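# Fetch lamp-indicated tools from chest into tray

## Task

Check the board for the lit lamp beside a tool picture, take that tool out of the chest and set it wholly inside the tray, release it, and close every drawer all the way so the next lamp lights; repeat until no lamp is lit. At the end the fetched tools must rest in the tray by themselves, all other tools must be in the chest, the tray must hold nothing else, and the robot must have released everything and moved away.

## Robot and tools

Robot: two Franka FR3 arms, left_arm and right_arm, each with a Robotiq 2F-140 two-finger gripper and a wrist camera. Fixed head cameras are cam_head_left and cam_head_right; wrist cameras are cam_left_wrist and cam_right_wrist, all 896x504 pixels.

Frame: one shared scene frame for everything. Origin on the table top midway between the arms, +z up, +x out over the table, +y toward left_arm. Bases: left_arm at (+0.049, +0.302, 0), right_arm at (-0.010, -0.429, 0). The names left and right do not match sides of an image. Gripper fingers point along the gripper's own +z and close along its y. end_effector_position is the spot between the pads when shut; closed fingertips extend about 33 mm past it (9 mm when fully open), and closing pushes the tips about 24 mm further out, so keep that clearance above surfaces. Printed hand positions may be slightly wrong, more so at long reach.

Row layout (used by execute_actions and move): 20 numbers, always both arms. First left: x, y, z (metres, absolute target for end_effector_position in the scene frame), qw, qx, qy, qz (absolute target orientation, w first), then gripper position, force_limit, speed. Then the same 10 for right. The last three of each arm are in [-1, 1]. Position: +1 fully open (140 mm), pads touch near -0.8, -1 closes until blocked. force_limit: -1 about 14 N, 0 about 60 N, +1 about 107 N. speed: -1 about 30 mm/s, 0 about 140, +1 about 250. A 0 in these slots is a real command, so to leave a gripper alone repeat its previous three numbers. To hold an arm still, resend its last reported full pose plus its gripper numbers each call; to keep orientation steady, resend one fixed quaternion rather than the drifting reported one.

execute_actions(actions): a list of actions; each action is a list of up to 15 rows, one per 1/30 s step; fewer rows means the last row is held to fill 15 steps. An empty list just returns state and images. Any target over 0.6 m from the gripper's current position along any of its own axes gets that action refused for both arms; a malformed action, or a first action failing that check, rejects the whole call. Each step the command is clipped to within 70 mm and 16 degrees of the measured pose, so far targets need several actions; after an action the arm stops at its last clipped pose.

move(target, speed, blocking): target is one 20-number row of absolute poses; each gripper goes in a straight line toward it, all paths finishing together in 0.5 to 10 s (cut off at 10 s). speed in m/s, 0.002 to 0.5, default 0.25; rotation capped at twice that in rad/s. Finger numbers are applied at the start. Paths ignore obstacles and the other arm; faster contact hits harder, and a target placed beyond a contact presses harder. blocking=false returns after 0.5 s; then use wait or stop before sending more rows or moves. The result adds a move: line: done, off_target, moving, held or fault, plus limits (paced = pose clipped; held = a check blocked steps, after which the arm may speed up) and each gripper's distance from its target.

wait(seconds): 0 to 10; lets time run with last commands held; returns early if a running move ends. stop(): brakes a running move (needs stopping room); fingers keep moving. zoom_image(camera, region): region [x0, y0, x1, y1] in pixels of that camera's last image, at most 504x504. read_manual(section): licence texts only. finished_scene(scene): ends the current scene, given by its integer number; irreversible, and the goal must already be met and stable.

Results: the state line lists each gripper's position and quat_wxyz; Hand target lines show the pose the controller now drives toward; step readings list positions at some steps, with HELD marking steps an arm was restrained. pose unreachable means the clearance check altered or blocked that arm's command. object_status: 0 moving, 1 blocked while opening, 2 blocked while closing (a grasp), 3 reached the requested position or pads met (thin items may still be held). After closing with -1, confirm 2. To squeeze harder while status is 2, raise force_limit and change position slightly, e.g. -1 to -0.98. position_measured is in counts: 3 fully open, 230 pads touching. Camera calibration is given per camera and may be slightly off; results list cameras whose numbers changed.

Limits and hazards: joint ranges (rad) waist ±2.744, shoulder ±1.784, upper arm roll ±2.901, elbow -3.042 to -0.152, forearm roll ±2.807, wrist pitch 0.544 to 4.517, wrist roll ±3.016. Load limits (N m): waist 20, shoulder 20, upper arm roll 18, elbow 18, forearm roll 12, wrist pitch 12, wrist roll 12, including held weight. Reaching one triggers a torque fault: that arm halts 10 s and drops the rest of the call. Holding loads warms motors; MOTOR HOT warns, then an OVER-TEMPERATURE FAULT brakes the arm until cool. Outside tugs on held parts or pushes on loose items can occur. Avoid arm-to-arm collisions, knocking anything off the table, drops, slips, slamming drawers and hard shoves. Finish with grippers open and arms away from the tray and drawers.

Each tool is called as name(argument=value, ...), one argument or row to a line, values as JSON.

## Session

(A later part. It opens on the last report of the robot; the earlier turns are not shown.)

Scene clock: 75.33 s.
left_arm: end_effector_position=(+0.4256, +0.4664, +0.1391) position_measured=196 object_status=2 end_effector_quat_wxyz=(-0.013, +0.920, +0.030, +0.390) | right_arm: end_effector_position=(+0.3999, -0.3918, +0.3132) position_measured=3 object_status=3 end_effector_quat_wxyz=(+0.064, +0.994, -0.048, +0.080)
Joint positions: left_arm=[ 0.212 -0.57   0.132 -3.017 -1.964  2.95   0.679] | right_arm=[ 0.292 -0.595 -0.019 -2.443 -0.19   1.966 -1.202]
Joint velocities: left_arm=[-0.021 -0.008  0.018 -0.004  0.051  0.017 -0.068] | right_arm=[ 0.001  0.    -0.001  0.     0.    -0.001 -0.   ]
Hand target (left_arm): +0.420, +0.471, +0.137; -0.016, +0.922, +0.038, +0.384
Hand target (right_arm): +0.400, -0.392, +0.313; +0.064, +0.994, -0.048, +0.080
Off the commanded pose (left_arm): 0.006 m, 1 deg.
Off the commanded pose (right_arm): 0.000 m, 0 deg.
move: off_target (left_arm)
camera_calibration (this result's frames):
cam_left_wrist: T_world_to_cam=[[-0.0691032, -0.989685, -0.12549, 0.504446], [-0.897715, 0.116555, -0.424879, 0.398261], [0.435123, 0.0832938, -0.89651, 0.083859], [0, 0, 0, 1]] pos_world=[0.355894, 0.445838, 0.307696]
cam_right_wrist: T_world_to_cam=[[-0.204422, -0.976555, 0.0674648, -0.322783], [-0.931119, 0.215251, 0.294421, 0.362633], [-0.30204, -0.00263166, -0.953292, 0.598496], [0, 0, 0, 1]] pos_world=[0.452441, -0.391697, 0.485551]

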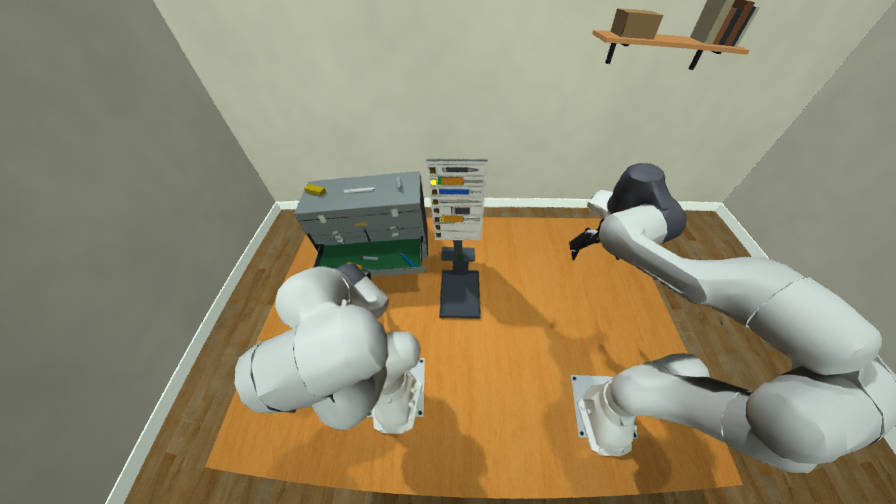

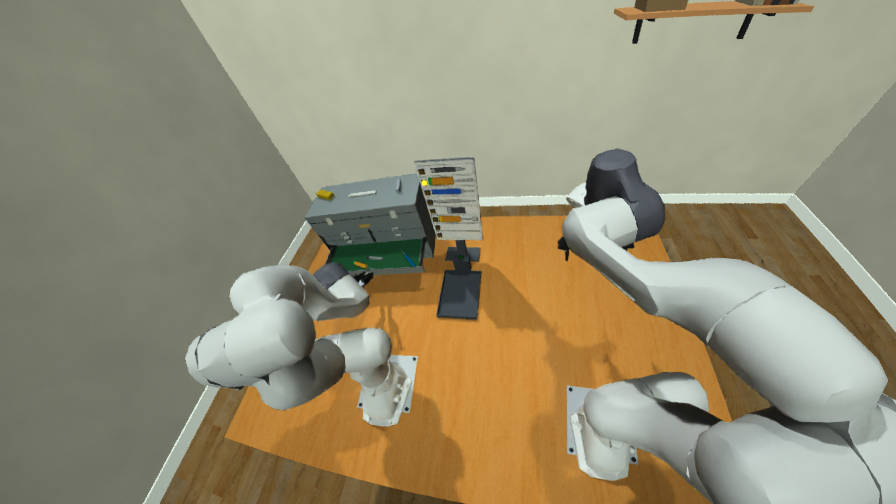

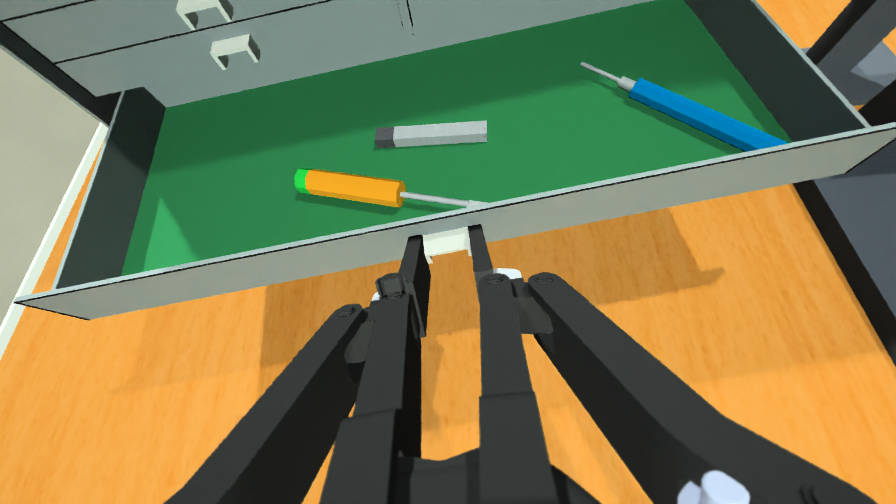

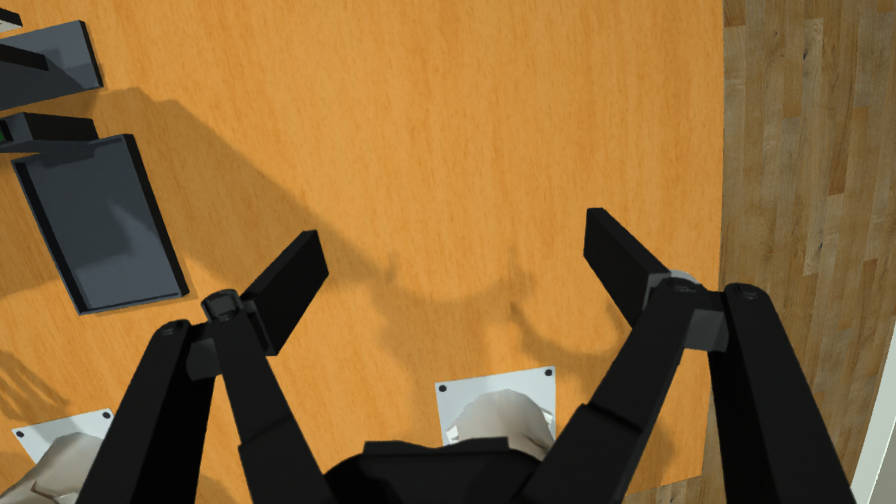

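move(
  target=[0.41,0.466,0.16,-0.016,0.923,0.038,0.383,-0.1,0.5,1, 0.4,-0.392,0.313,0.064,0.994,-0.048,0.08,1,0,0],
  speed=0.05,
)

move(
  target=[0.498,0.523,0.27,0,0.804,0.595,0,-0.2,0.5,1, 0.4,-0.392,0.313,0.064,0.994,-0.048,0.08,1,0,0],
)

Scene clock: 77.07 s.
left_arm: end_effector_position=(+0.4134, +0.4624, +0.1600) position_measured=141 object_status=3 end_effector_quat_wxyz=(-0.011, +0.920, +0.042, +0.389) | right_arm: end_effector_position=(+0.3999, -0.3918, +0.3132) position_measured=3 object_status=3 end_effector_quat_wxyz=(+0.064, +0.994, -0.048, +0.080)
Joint positions: left_arm=[-0.182 -0.788  0.488 -3.045 -1.821  3.266  0.592] | right_arm=[ 0.292 -0.595 -0.019 -2.443 -0.19   1.966 -1.202]
Joint velocities: left_arm=[-0.13  -0.06   0.131 -0.     0.064  0.111 -0.001] | right_arm=[-0.001 -0.001  0.001  0.001  0.     0.    -0.001]
Hand target (left_arm): +0.411, +0.465, +0.159; -0.016, +0.922, +0.039, +0.385
Hand target (right_arm): +0.400, -0.392, +0.313; +0.064, +0.994, -0.048, +0.080
Off the commanded pose (left_arm): 0.005 m, 1 deg.
Off the commanded pose (right_arm): 0.000 m, 0 deg.
move: off_target (left_arm)
camera_calibration (this result's frames):
cam_left_wrist: T_world_to_cam=[[-0.0492925, -0.992576, -0.111194, 0.493113], [-0.900303, 0.0923604, -0.425352, 0.409042], [0.432463, 0.0791414, -0.898171, 0.111569], [0, 0, 0, 1]] pos_world=[0.344319, 0.442843, 0.329026]
cam_right_wrist: T_world_to_cam=[[-0.204422, -0.976555, 0.0674648, -0.322783], [-0.931119, 0.215251, 0.294421, 0.362633], [-0.30204, -0.00263172, -0.953292, 0.598496], [0, 0, 0, 1]] pos_world=[0.452441, -0.391697, 0.485551]

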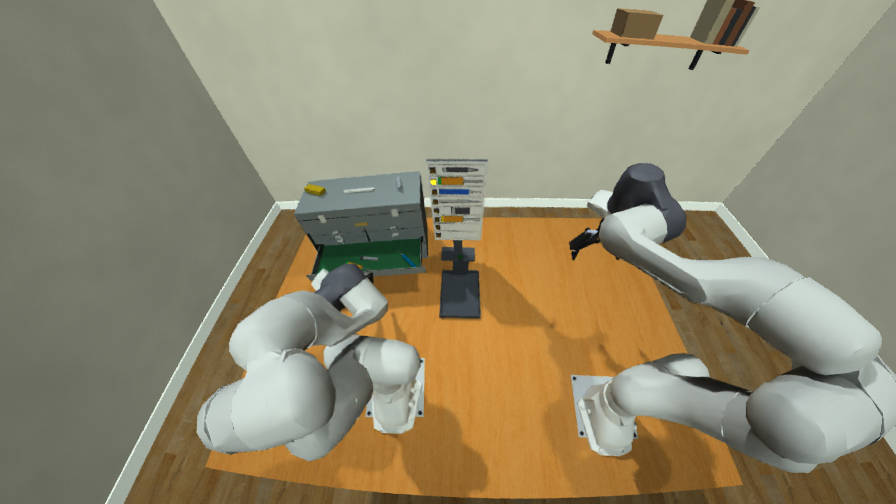

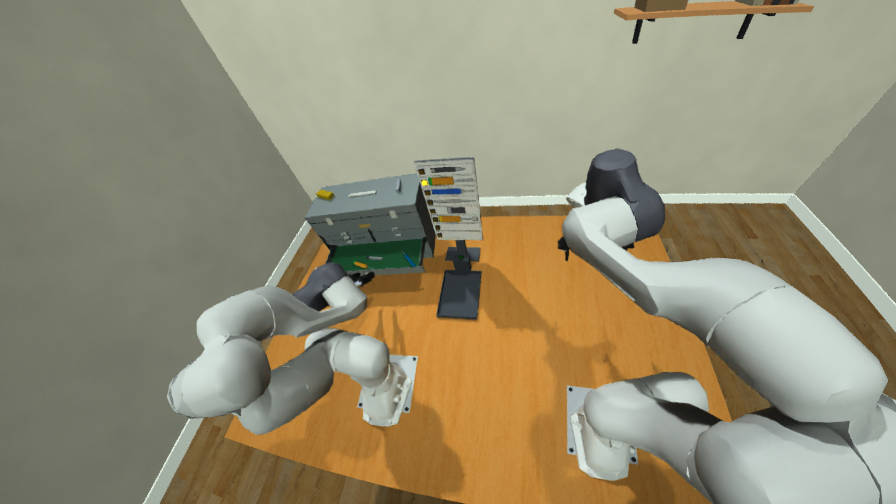

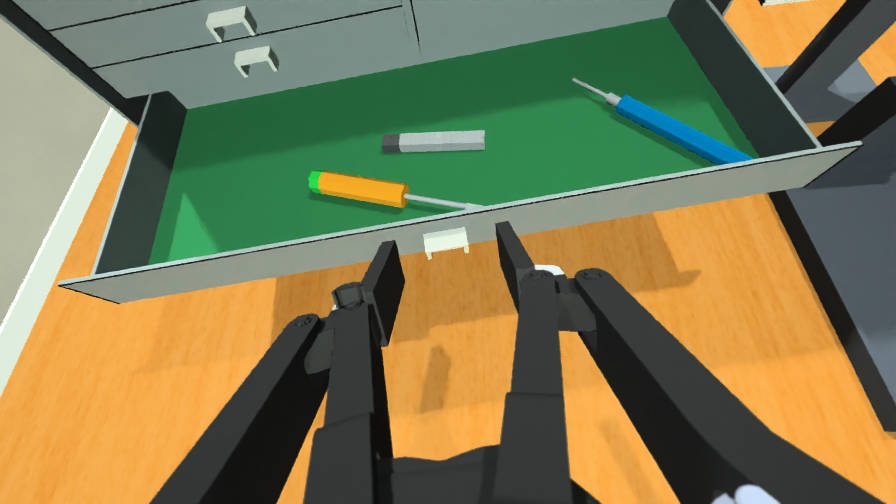

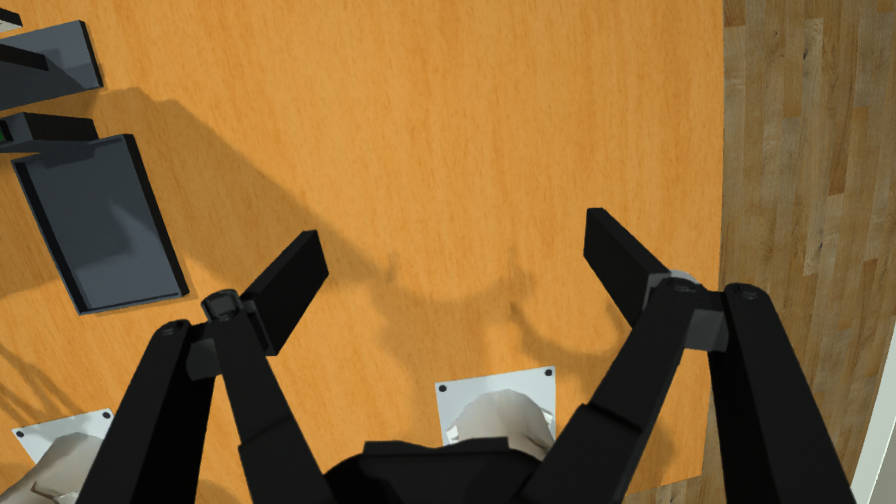

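Scene clock: 80.67 s.
left_arm: end_effector_position=(+0.4948, +0.5211, +0.2627) position_measured=154 object_status=3 end_effector_quat_wxyz=(-0.004, +0.800, +0.600, -0.008) | right_arm: end_effector_position=(+0.3999, -0.3918, +0.3132) position_measured=3 object_status=3 end_effector_quat_wxyz=(+0.064, +0.994, -0.048, +0.080)
Joint positions: left_arm=[-2.165 -0.514  2.27  -1.44  -2.748  4.529  0.436] | right_arm=[ 0.292 -0.595 -0.019 -2.443 -0.19   1.966 -1.202]
Joint velocities: left_arm=[-0.1    0.03   0.153  0.025 -0.089  0.006  0.067] | right_arm=[ 0.    -0.     0.001 -0.    -0.001  0.     0.   ]
Hand target (left_arm): +0.495, +0.518, +0.264; -0.002, +0.805, +0.593, -0.011
Hand target (right_arm): +0.400, -0.392, +0.313; +0.064, +0.994, -0.048, +0.080
Off the commanded pose (left_arm): 0.008 m, 1 deg.
Off the commanded pose (right_arm): 0.000 m, 0 deg.
joint sent to its limit (left arm) — the command would take joint 6 (wrist pitch) past its upper limit, so that joint was sent only as far as its limit.
move: off_target (left_arm)
camera_calibration (this result's frames):
cam_left_wrist: T_world_to_cam=[[0.893761, -0.448507, -0.00576438, -0.211033], [-0.417915, -0.837327, 0.352465, 0.562015], [-0.16291, -0.31261, -0.935807, 0.672514], [0, 0, 0, 1]] pos_world=[0.533046, 0.586175, 0.430036]
cam_right_wrist: T_world_to_cam=[[-0.204422, -0.976555, 0.0674649, -0.322783], [-0.931119, 0.215251, 0.294421, 0.362633], [-0.30204, -0.00263176, -0.953292, 0.598496], [0, 0, 0, 1]] pos_world=[0.452441, -0.391697, 0.485551]

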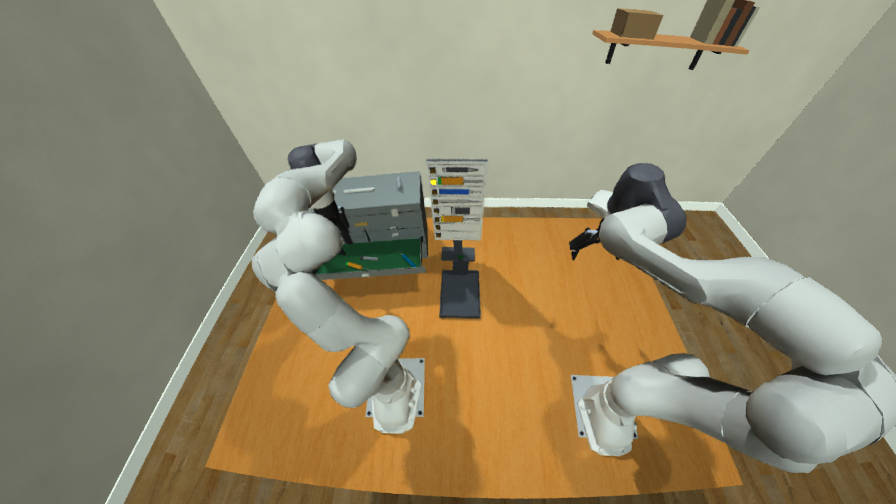

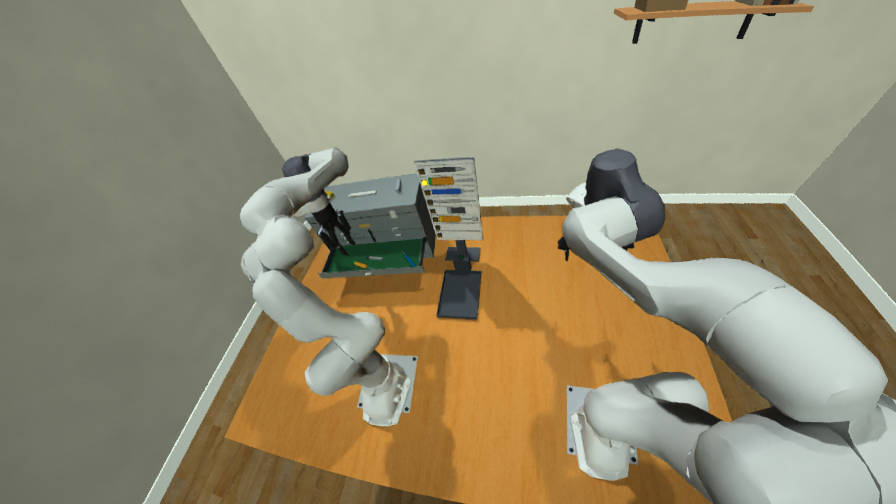

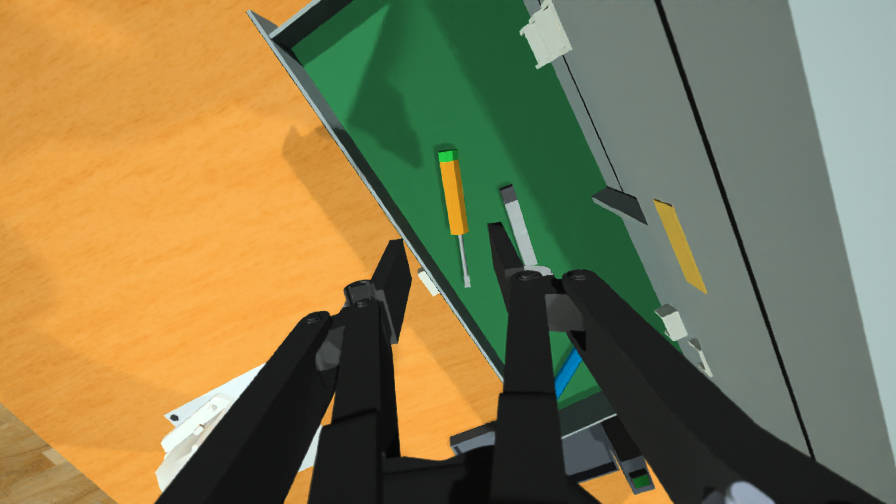

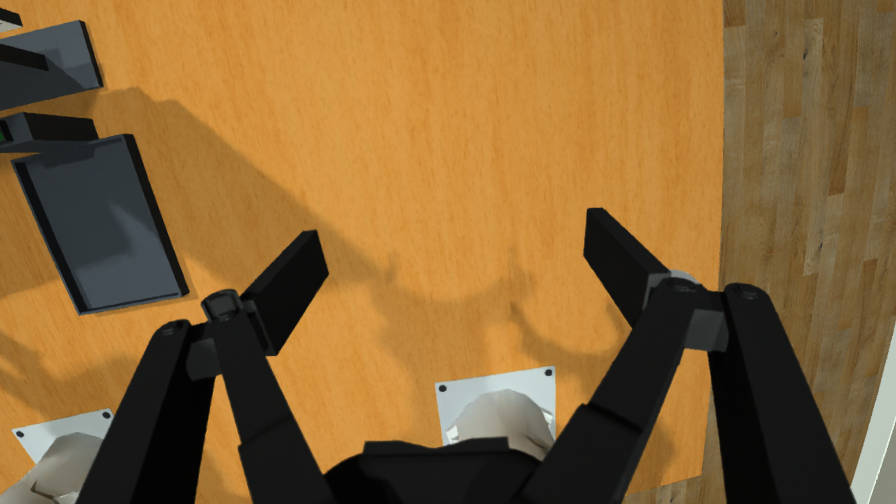

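move(
  target=[0.5,0.523,0.152,0,0.804,0.595,0,-0.2,0.5,1, 0.4,-0.392,0.313,0.064,0.994,-0.048,0.08,1,0,0],
  speed=0.1,
)

move(
  target=[0.5,0.523,0.152,0,0.804,0.595,0,-1,0.3,0, 0.4,-0.392,0.313,0.064,0.994,-0.048,0.08,1,0,0],
)

move(
  target=[0.5,0.523,0.27,0,0.804,0.595,0,-1,0.3,0, 0.4,-0.392,0.313,0.064,0.994,-0.048,0.08,1,0,0],
  speed=0.15,
)

Scene clock: 82.63 s.
left_arm: end_effector_position=(+0.4981, +0.5210, +0.1529) position_measured=154 object_status=3 end_effector_quat_wxyz=(+0.001, +0.805, +0.593, -0.002) | right_arm: end_effector_position=(+0.3999, -0.3918, +0.3132) position_measured=3 object_status=3 end_effector_quat_wxyz=(+0.064, +0.994, -0.048, +0.080)
Joint positions: left_arm=[-2.19  -0.562  2.351 -1.639 -2.713  4.268  0.414] | right_arm=[ 0.292 -0.595 -0.019 -2.443 -0.19   1.966 -1.202]
Joint velocities: left_arm=[-0.005  0.     0.007 -0.    -0.001 -0.012 -0.006] | right_arm=[-0.001  0.001  0.002 -0.     0.001 -0.     0.   ]
Hand target (left_arm): +0.499, +0.522, +0.152; -0.000, +0.804, +0.595, +0.000
Hand target (right_arm): +0.400, -0.392, +0.313; +0.064, +0.994, -0.048, +0.080
Off the commanded pose (left_arm): 0.003 m, 0 deg.
Off the commanded pose (right_arm): 0.000 m, 0 deg.
move: done
camera_calibration (this result's frames):
cam_left_wrist: T_world_to_cam=[[0.88476, -0.465955, 0.00925764, -0.203392], [-0.44, -0.828599, 0.346155, 0.609506], [-0.153622, -0.310338, -0.938132, 0.564849], [0, 0, 0, 1]] pos_world=[0.534908, 0.585559, 0.320802]
cam_right_wrist: T_world_to_cam=[[-0.204422, -0.976555, 0.0674649, -0.322783], [-0.93112, 0.21525, 0.294421, 0.362633], [-0.30204, -0.00263195, -0.953292, 0.598496], [0, 0, 0, 1]] pos_world=[0.452441, -0.391697, 0.485551]

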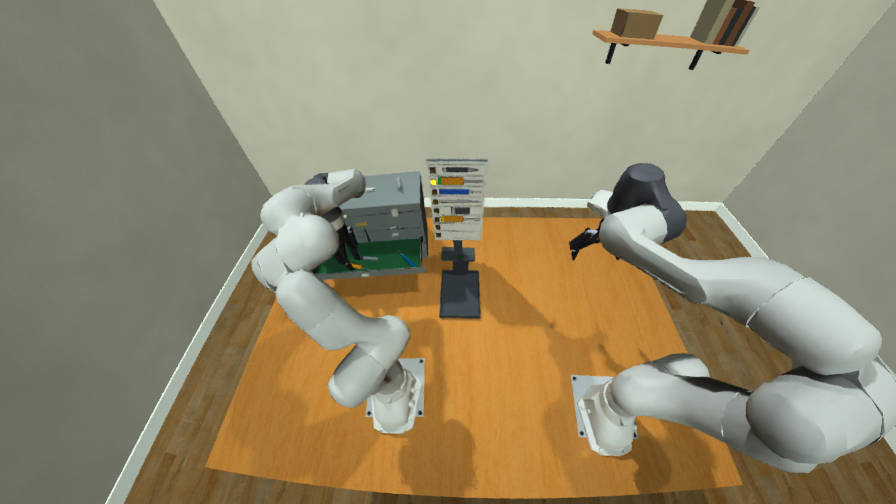

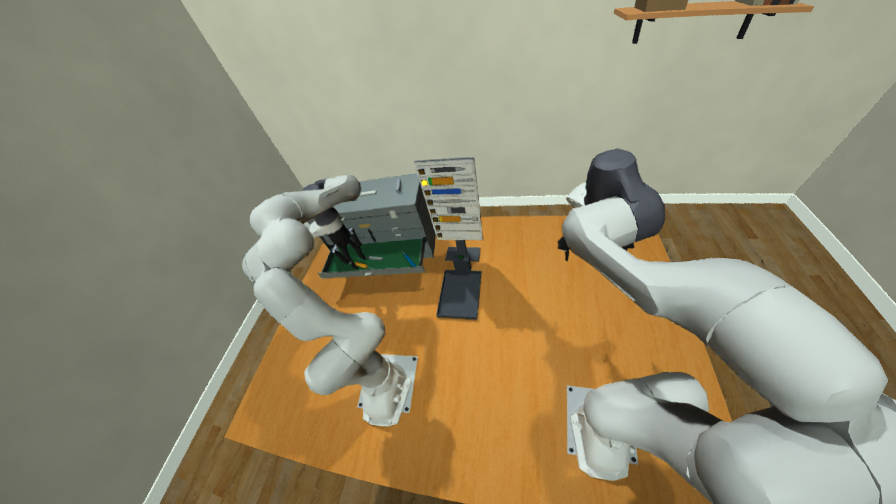

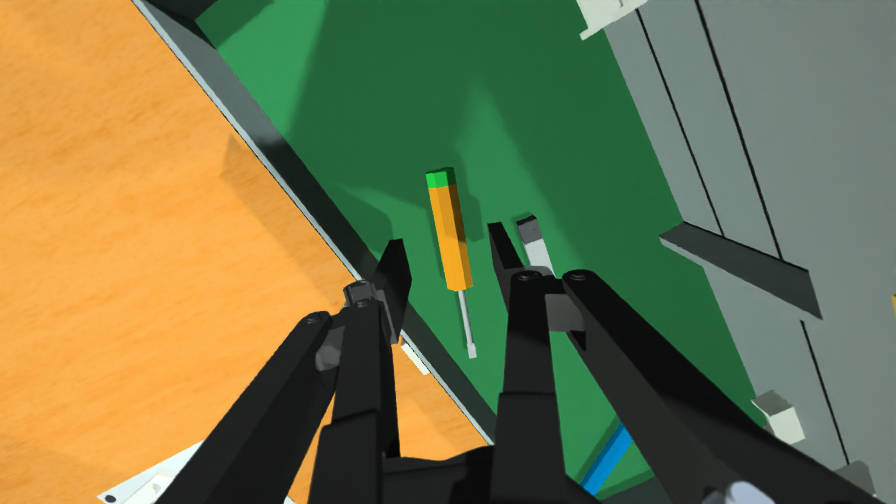

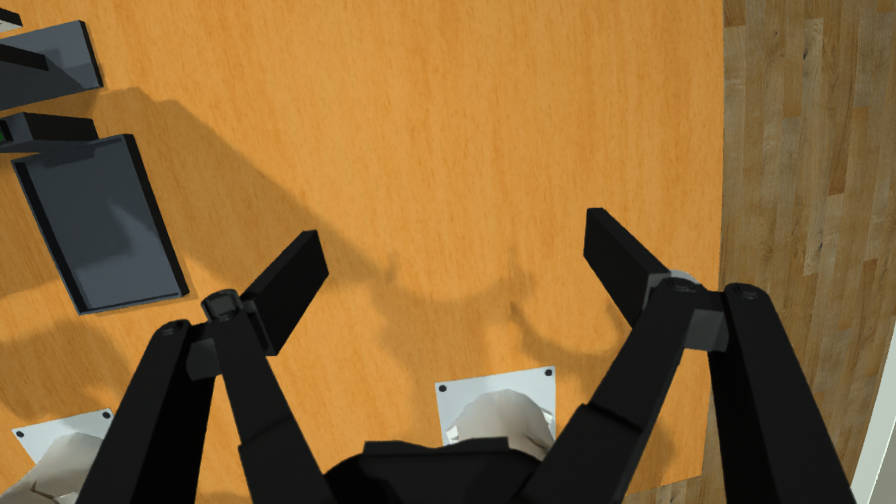

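Scene clock: 83.33 s.
left_arm: end_effector_position=(+0.4991, +0.5217, +0.1527) position_measured=234 object_status=3 end_effector_quat_wxyz=(+0.001, +0.805, +0.593, -0.001) | right_arm: end_effector_position=(+0.3999, -0.3918, +0.3132) position_measured=3 object_status=3 end_effector_quat_wxyz=(+0.064, +0.994, -0.048, +0.080)
Joint positions: left_arm=[-2.194 -0.563  2.356 -1.635 -2.713  4.268  0.414] | right_arm=[ 0.292 -0.595 -0.019 -2.443 -0.19   1.966 -1.202]
Joint velocities: left_arm=[-0.004  0.     0.006 -0.    -0.    -0.    -0.001] | right_arm=[-0.    -0.    -0.     0.001  0.001  0.     0.001]
Hand target (left_arm): +0.500, +0.523, +0.152; -0.000, +0.804, +0.595, +0.000
Hand target (right_arm): +0.400, -0.392, +0.313; +0.064, +0.994, -0.048, +0.080
Off the commanded pose (left_arm): 0.002 m, 0 deg.
Off the commanded pose (right_arm): 0.000 m, 0 deg.
move: done
camera_calibration (this result's frames):
cam_left_wrist: T_world_to_cam=[[0.885354, -0.464822, 0.00939067, -0.204792], [-0.439171, -0.829527, 0.344984, 0.610797], [-0.152566, -0.309557, -0.938562, 0.564147], [0, 0, 0, 1]] pos_world=[0.535628, 0.586116, 0.320695]
cam_right_wrist: T_world_to_cam=[[-0.204422, -0.976555, 0.0674648, -0.322783], [-0.931119, 0.215251, 0.294421, 0.362633], [-0.30204, -0.00263175, -0.953292, 0.598496], [0, 0, 0, 1]] pos_world=[0.452441, -0.391697, 0.485551]

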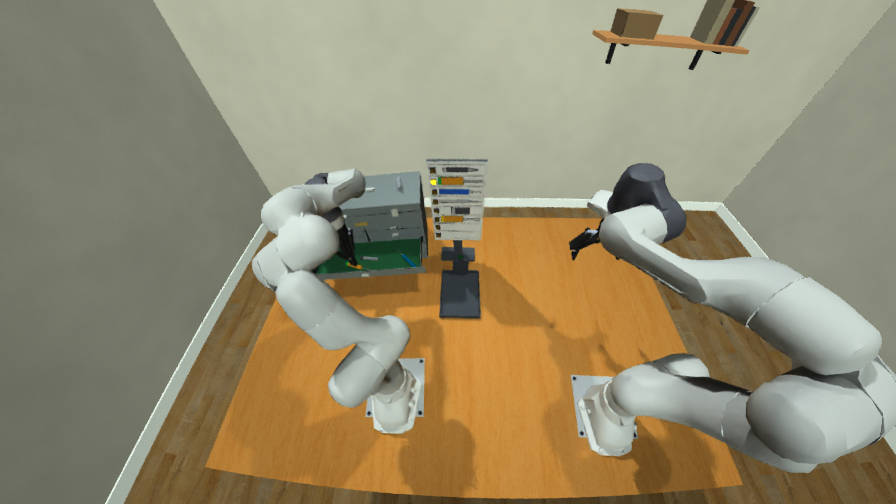

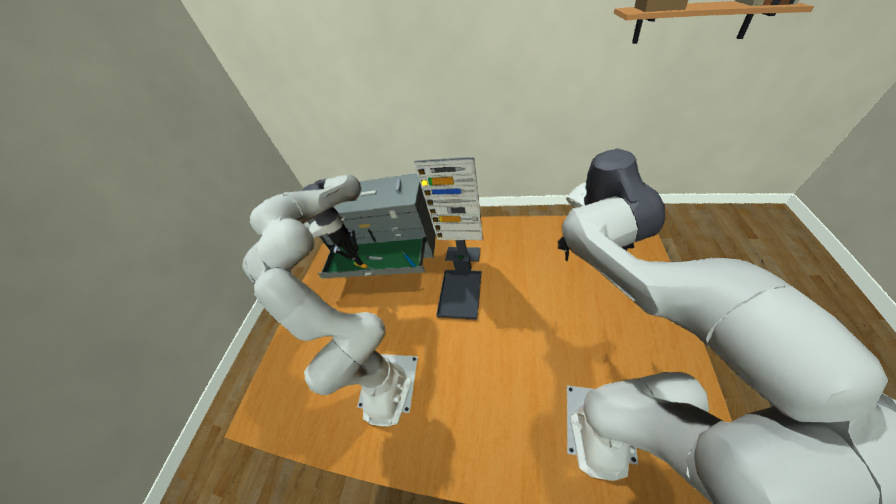

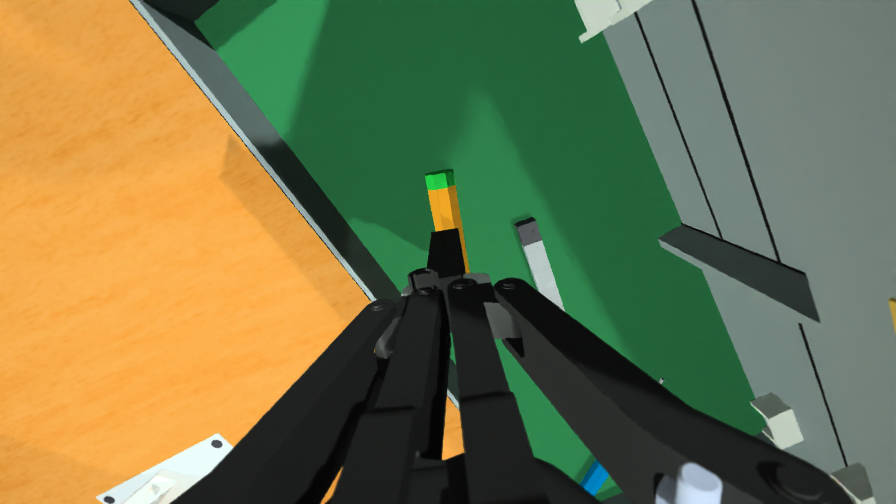

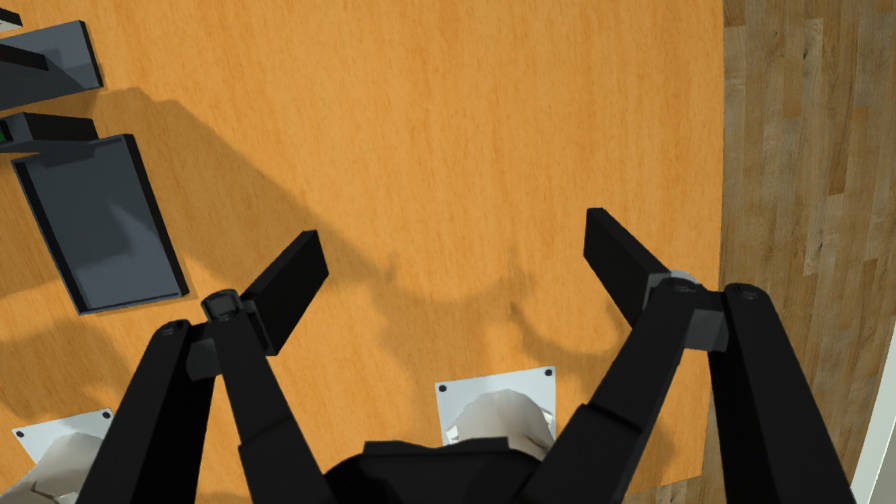

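Scene clock: 84.77 s.
left_arm: end_effector_position=(+0.5014, +0.5263, +0.2696) position_measured=234 object_status=3 end_effector_quat_wxyz=(-0.001, +0.801, +0.599, +0.002) | right_arm: end_effector_position=(+0.3999, -0.3918, +0.3132) position_measured=3 object_status=3 end_effector_quat_wxyz=(+0.064, +0.994, -0.048, +0.080)
Joint positions: left_arm=[-2.178 -0.51   2.291 -1.412 -2.755  4.528  0.456] | right_arm=[ 0.292 -0.595 -0.019 -2.443 -0.19   1.966 -1.202]
Joint velocities: left_arm=[-0.    -0.    -0.001  0.001  0.001  0.011  0.005] | right_arm=[ 0.     0.001  0.     0.001 -0.001 -0.     0.   ]
Hand target (left_arm): +0.501, +0.524, +0.270; +0.000, +0.804, +0.595, -0.000
Hand target (right_arm): +0.400, -0.392, +0.313; +0.064, +0.994, -0.048, +0.080
Off the commanded pose (left_arm): 0.004 m, 1 deg.
Off the commanded pose (right_arm): 0.000 m, 0 deg.
joint sent to its limit (left arm) — the command would take joint 6 (wrist pitch) past its upper limit, so that joint was sent only as far as its limit.
move: off_target (left_arm)
camera_calibration (this result's frames):
cam_left_wrist: T_world_to_cam=[[0.891956, -0.452023, 0.00953334, -0.215878], [-0.428474, -0.838382, 0.336937, 0.576763], [-0.14431, -0.304617, -0.941479, 0.669703], [0, 0, 0, 1]] pos_world=[0.536326, 0.589969, 0.438237]
cam_right_wrist: T_world_to_cam=[[-0.204422, -0.976555, 0.067465, -0.322783], [-0.93112, 0.21525, 0.294421, 0.362633], [-0.30204, -0.00263202, -0.953292, 0.598496], [0, 0, 0, 1]] pos_world=[0.452441, -0.391697, 0.485551]

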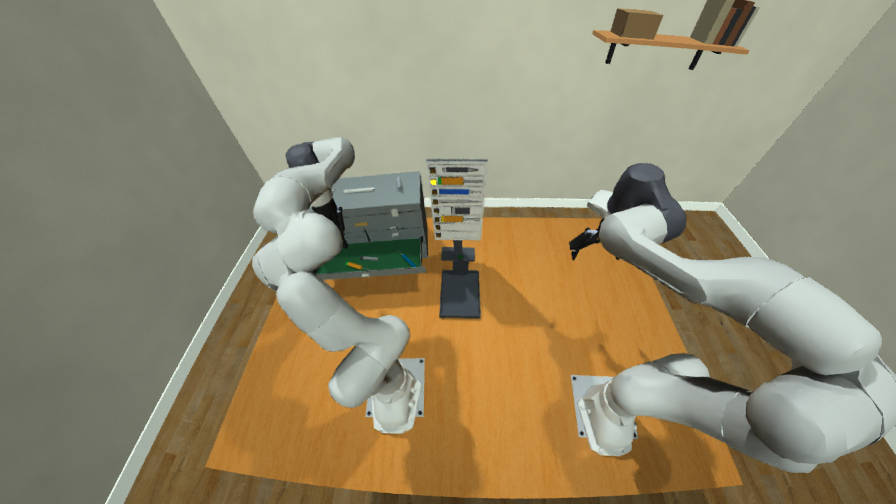

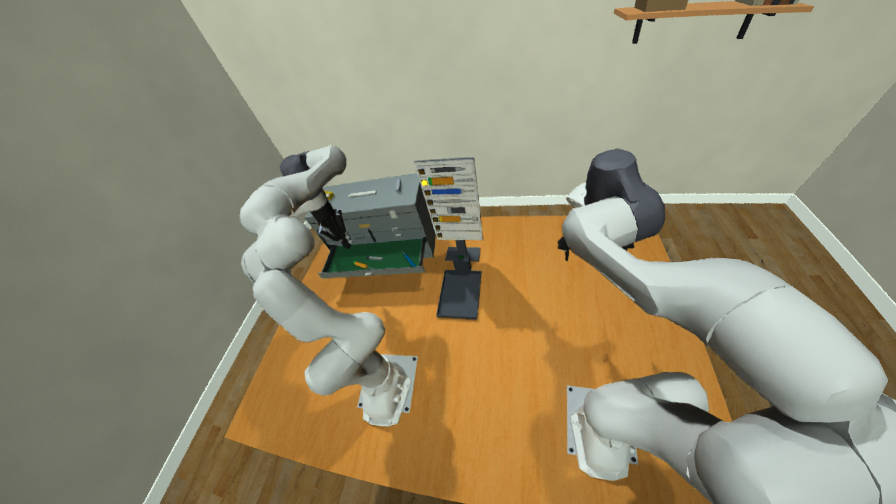

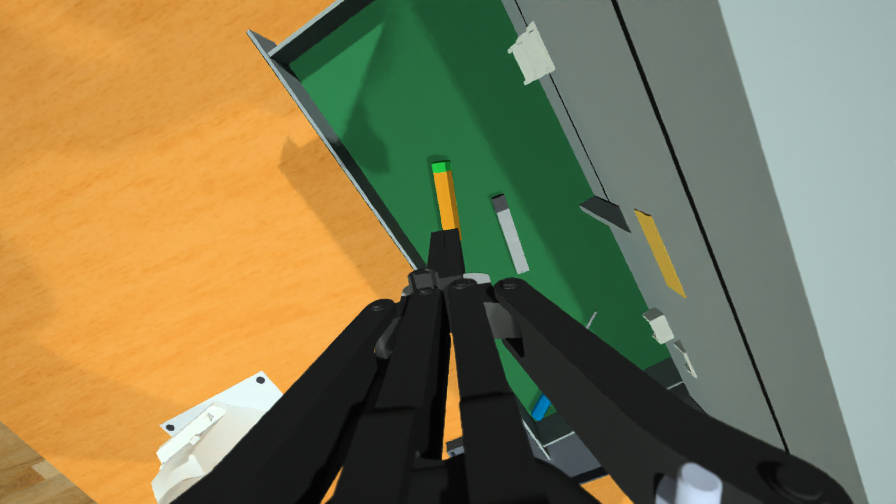

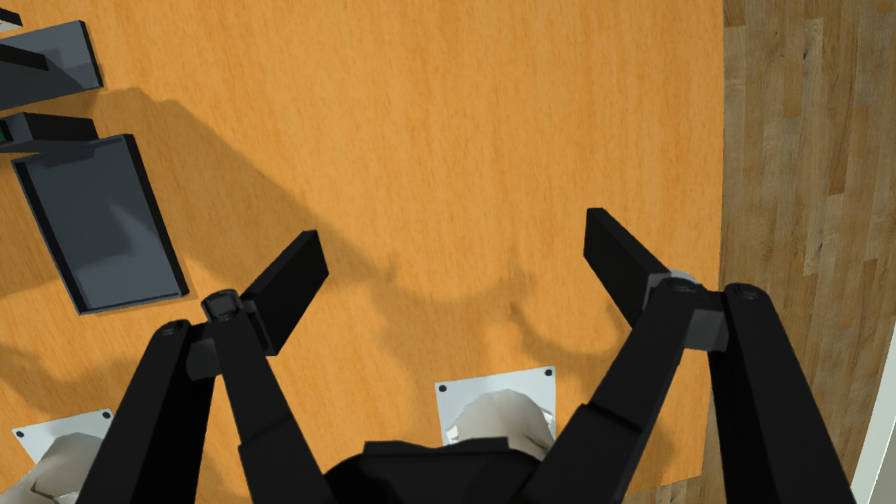

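Too high; go lower.

move(
  target=[0.5,0.525,0.13,0,0.804,0.595,0,-0.2,0.5,1, 0.4,-0.392,0.313,0.064,0.994,-0.048,0.08,1,0,0],
  speed=0.1,
)

move(
  target=[0.5,0.525,0.132,0,0.804,0.595,0,-1,0.3,0, 0.4,-0.392,0.313,0.064,0.994,-0.048,0.08,1,0,0],
)

Scene clock: 86.83 s.
left_arm: end_effector_position=(+0.4977, +0.5229, +0.1311) position_measured=154 object_status=3 end_effector_quat_wxyz=(+0.001, +0.806, +0.592, -0.002) | right_arm: end_effector_position=(+0.3999, -0.3918, +0.3132) position_measured=3 object_status=3 end_effector_quat_wxyz=(+0.064, +0.994, -0.048, +0.080)
Joint positions: left_arm=[-2.206 -0.581  2.38  -1.661 -2.702  4.225  0.409] | right_arm=[ 0.292 -0.595 -0.019 -2.443 -0.19   1.966 -1.202]
Joint velocities: left_arm=[-0.004  0.001  0.009 -0.001  0.    -0.012 -0.007] | right_arm=[ 0.002 -0.     0.     0.001 -0.    -0.    -0.   ]
Hand target (left_arm): +0.498, +0.524, +0.130; -0.000, +0.804, +0.594, +0.000
Hand target (right_arm): +0.400, -0.392, +0.313; +0.064, +0.994, -0.048, +0.080
Off the commanded pose (left_arm): 0.003 m, 0 deg.
Off the commanded pose (right_arm): 0.000 m, 0 deg.
move: done
camera_calibration (this result's frames):
cam_left_wrist: T_world_to_cam=[[0.884481, -0.466495, 0.00868175, -0.201456], [-0.440377, -0.828525, 0.345853, 0.618645], [-0.154146, -0.309724, -0.938248, 0.544875], [0, 0, 0, 1]] pos_world=[0.534611, 0.587346, 0.299017]
cam_right_wrist: T_world_to_cam=[[-0.204422, -0.976555, 0.0674649, -0.322783], [-0.93112, 0.21525, 0.294421, 0.362633], [-0.30204, -0.00263195, -0.953292, 0.598496], [0, 0, 0, 1]] pos_world=[0.452441, -0.391697, 0.485551]

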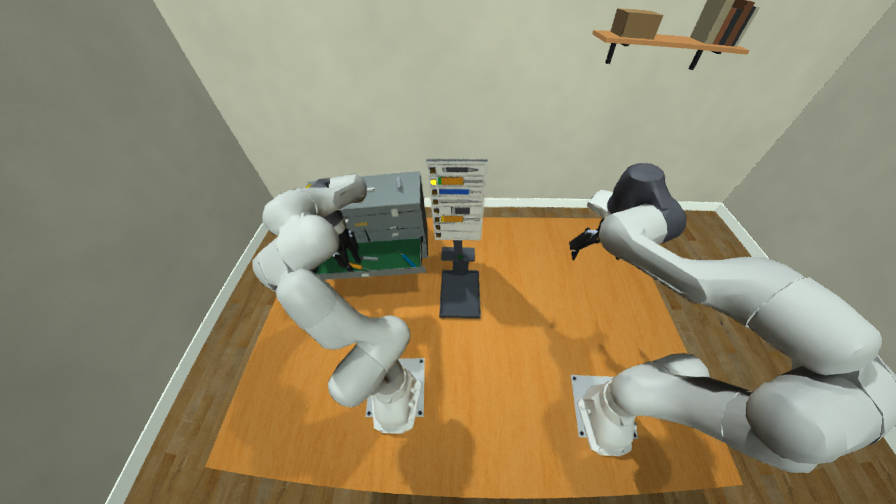

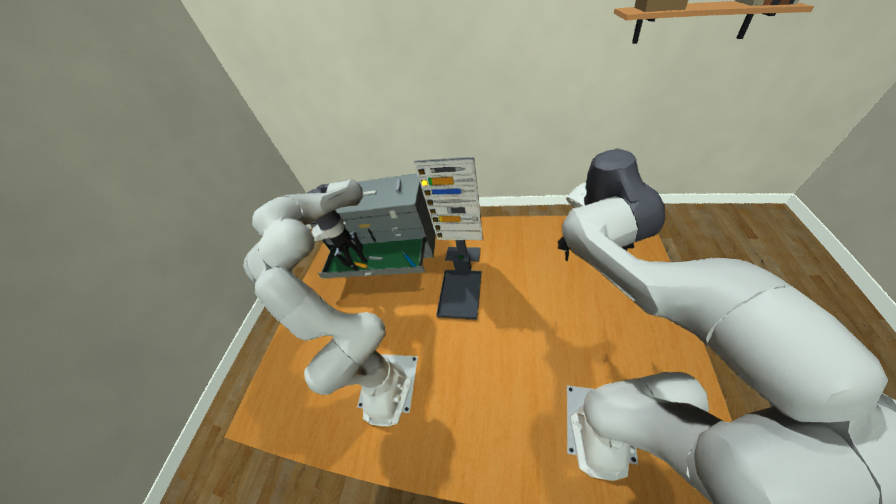

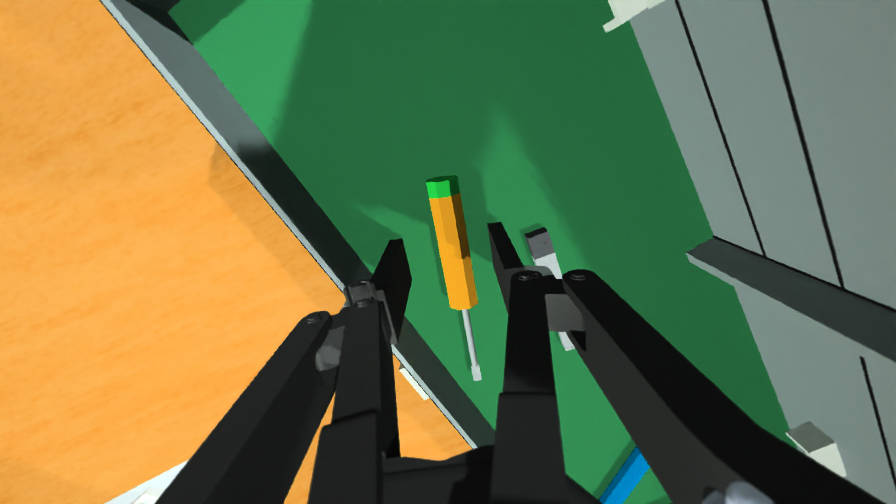

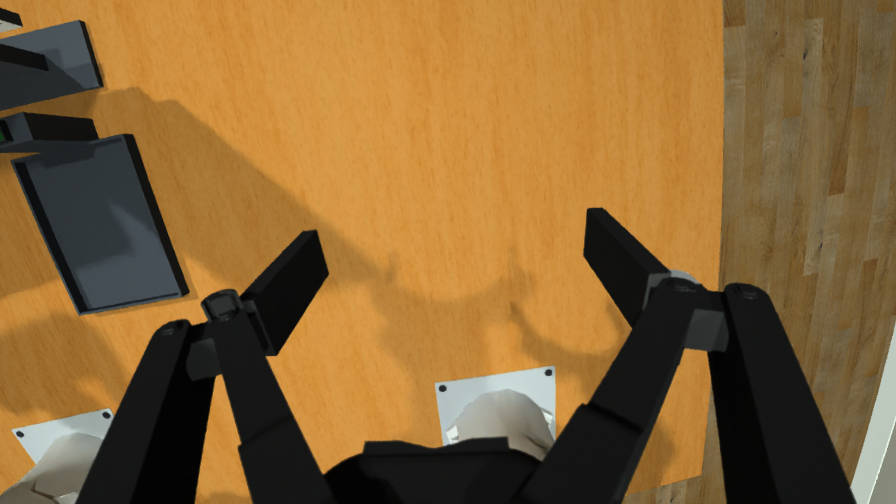

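Scene clock: 87.53 s.
left_arm: end_effector_position=(+0.5003, +0.5243, +0.1322) position_measured=212 object_status=2 end_effector_quat_wxyz=(+0.001, +0.805, +0.593, +0.001) | right_arm: end_effector_position=(+0.3999, -0.3918, +0.3132) position_measured=3 object_status=3 end_effector_quat_wxyz=(+0.064, +0.994, -0.048, +0.080)
Joint positions: left_arm=[-2.209 -0.582  2.382 -1.654 -2.702  4.225  0.409] | right_arm=[ 0.292 -0.595 -0.019 -2.443 -0.19   1.966 -1.202]
Joint velocities: left_arm=[-0.003 -0.001  0.003  0.     0.001  0.     0.001] | right_arm=[-0.    -0.     0.     0.001  0.001 -0.    -0.001]
Hand target (left_arm): +0.500, +0.525, +0.132; +0.000, +0.804, +0.595, +0.000
Hand target (right_arm): +0.400, -0.392, +0.313; +0.064, +0.994, -0.048, +0.080
Off the commanded pose (left_arm): 0.001 m, 0 deg.
Off the commanded pose (right_arm): 0.000 m, 0 deg.
move: done
camera_calibration (this result's frames):
cam_left_wrist: T_world_to_cam=[[0.885389, -0.464694, 0.0121009, -0.204941], [-0.440363, -0.830125, 0.342014, 0.621819], [-0.148887, -0.308144, -0.939617, 0.54352], [0, 0, 0, 1]] pos_world=[0.536201, 0.588435, 0.30051]
cam_right_wrist: T_world_to_cam=[[-0.204422, -0.976555, 0.0674649, -0.322783], [-0.93112, 0.21525, 0.294421, 0.362633], [-0.30204, -0.0026319, -0.953292, 0.598496], [0, 0, 0, 1]] pos_world=[0.452441, -0.391697, 0.485551]

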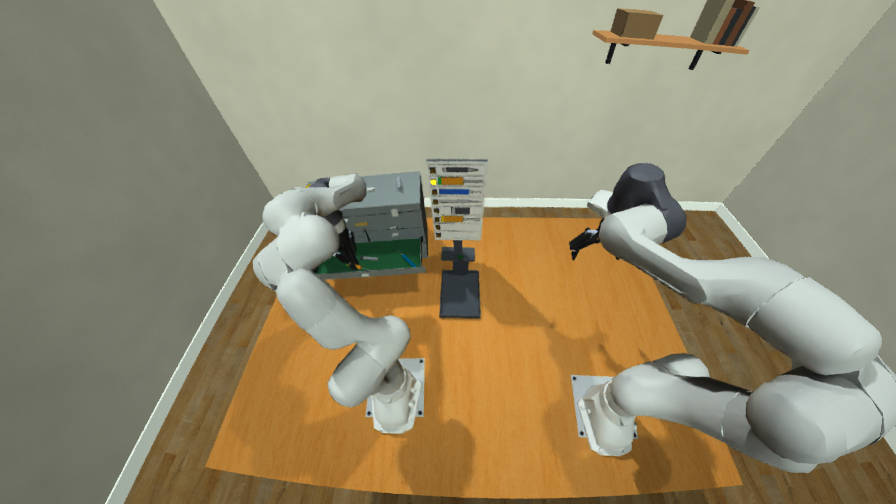

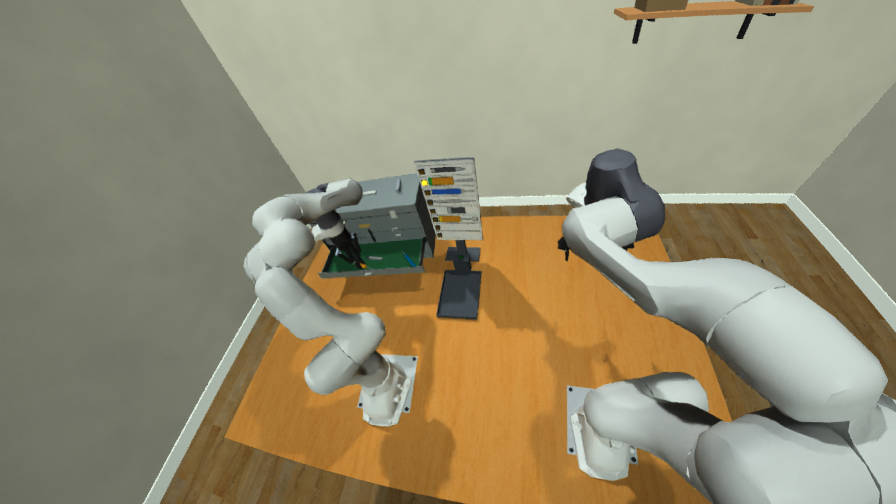

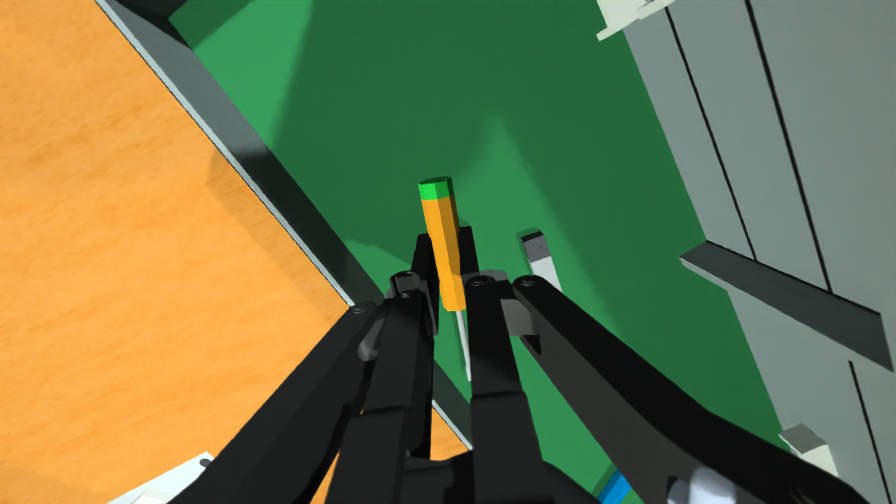

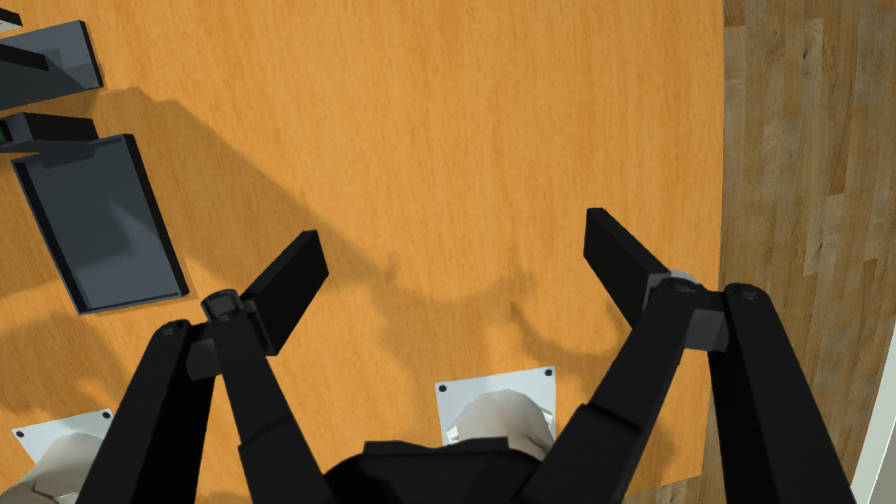

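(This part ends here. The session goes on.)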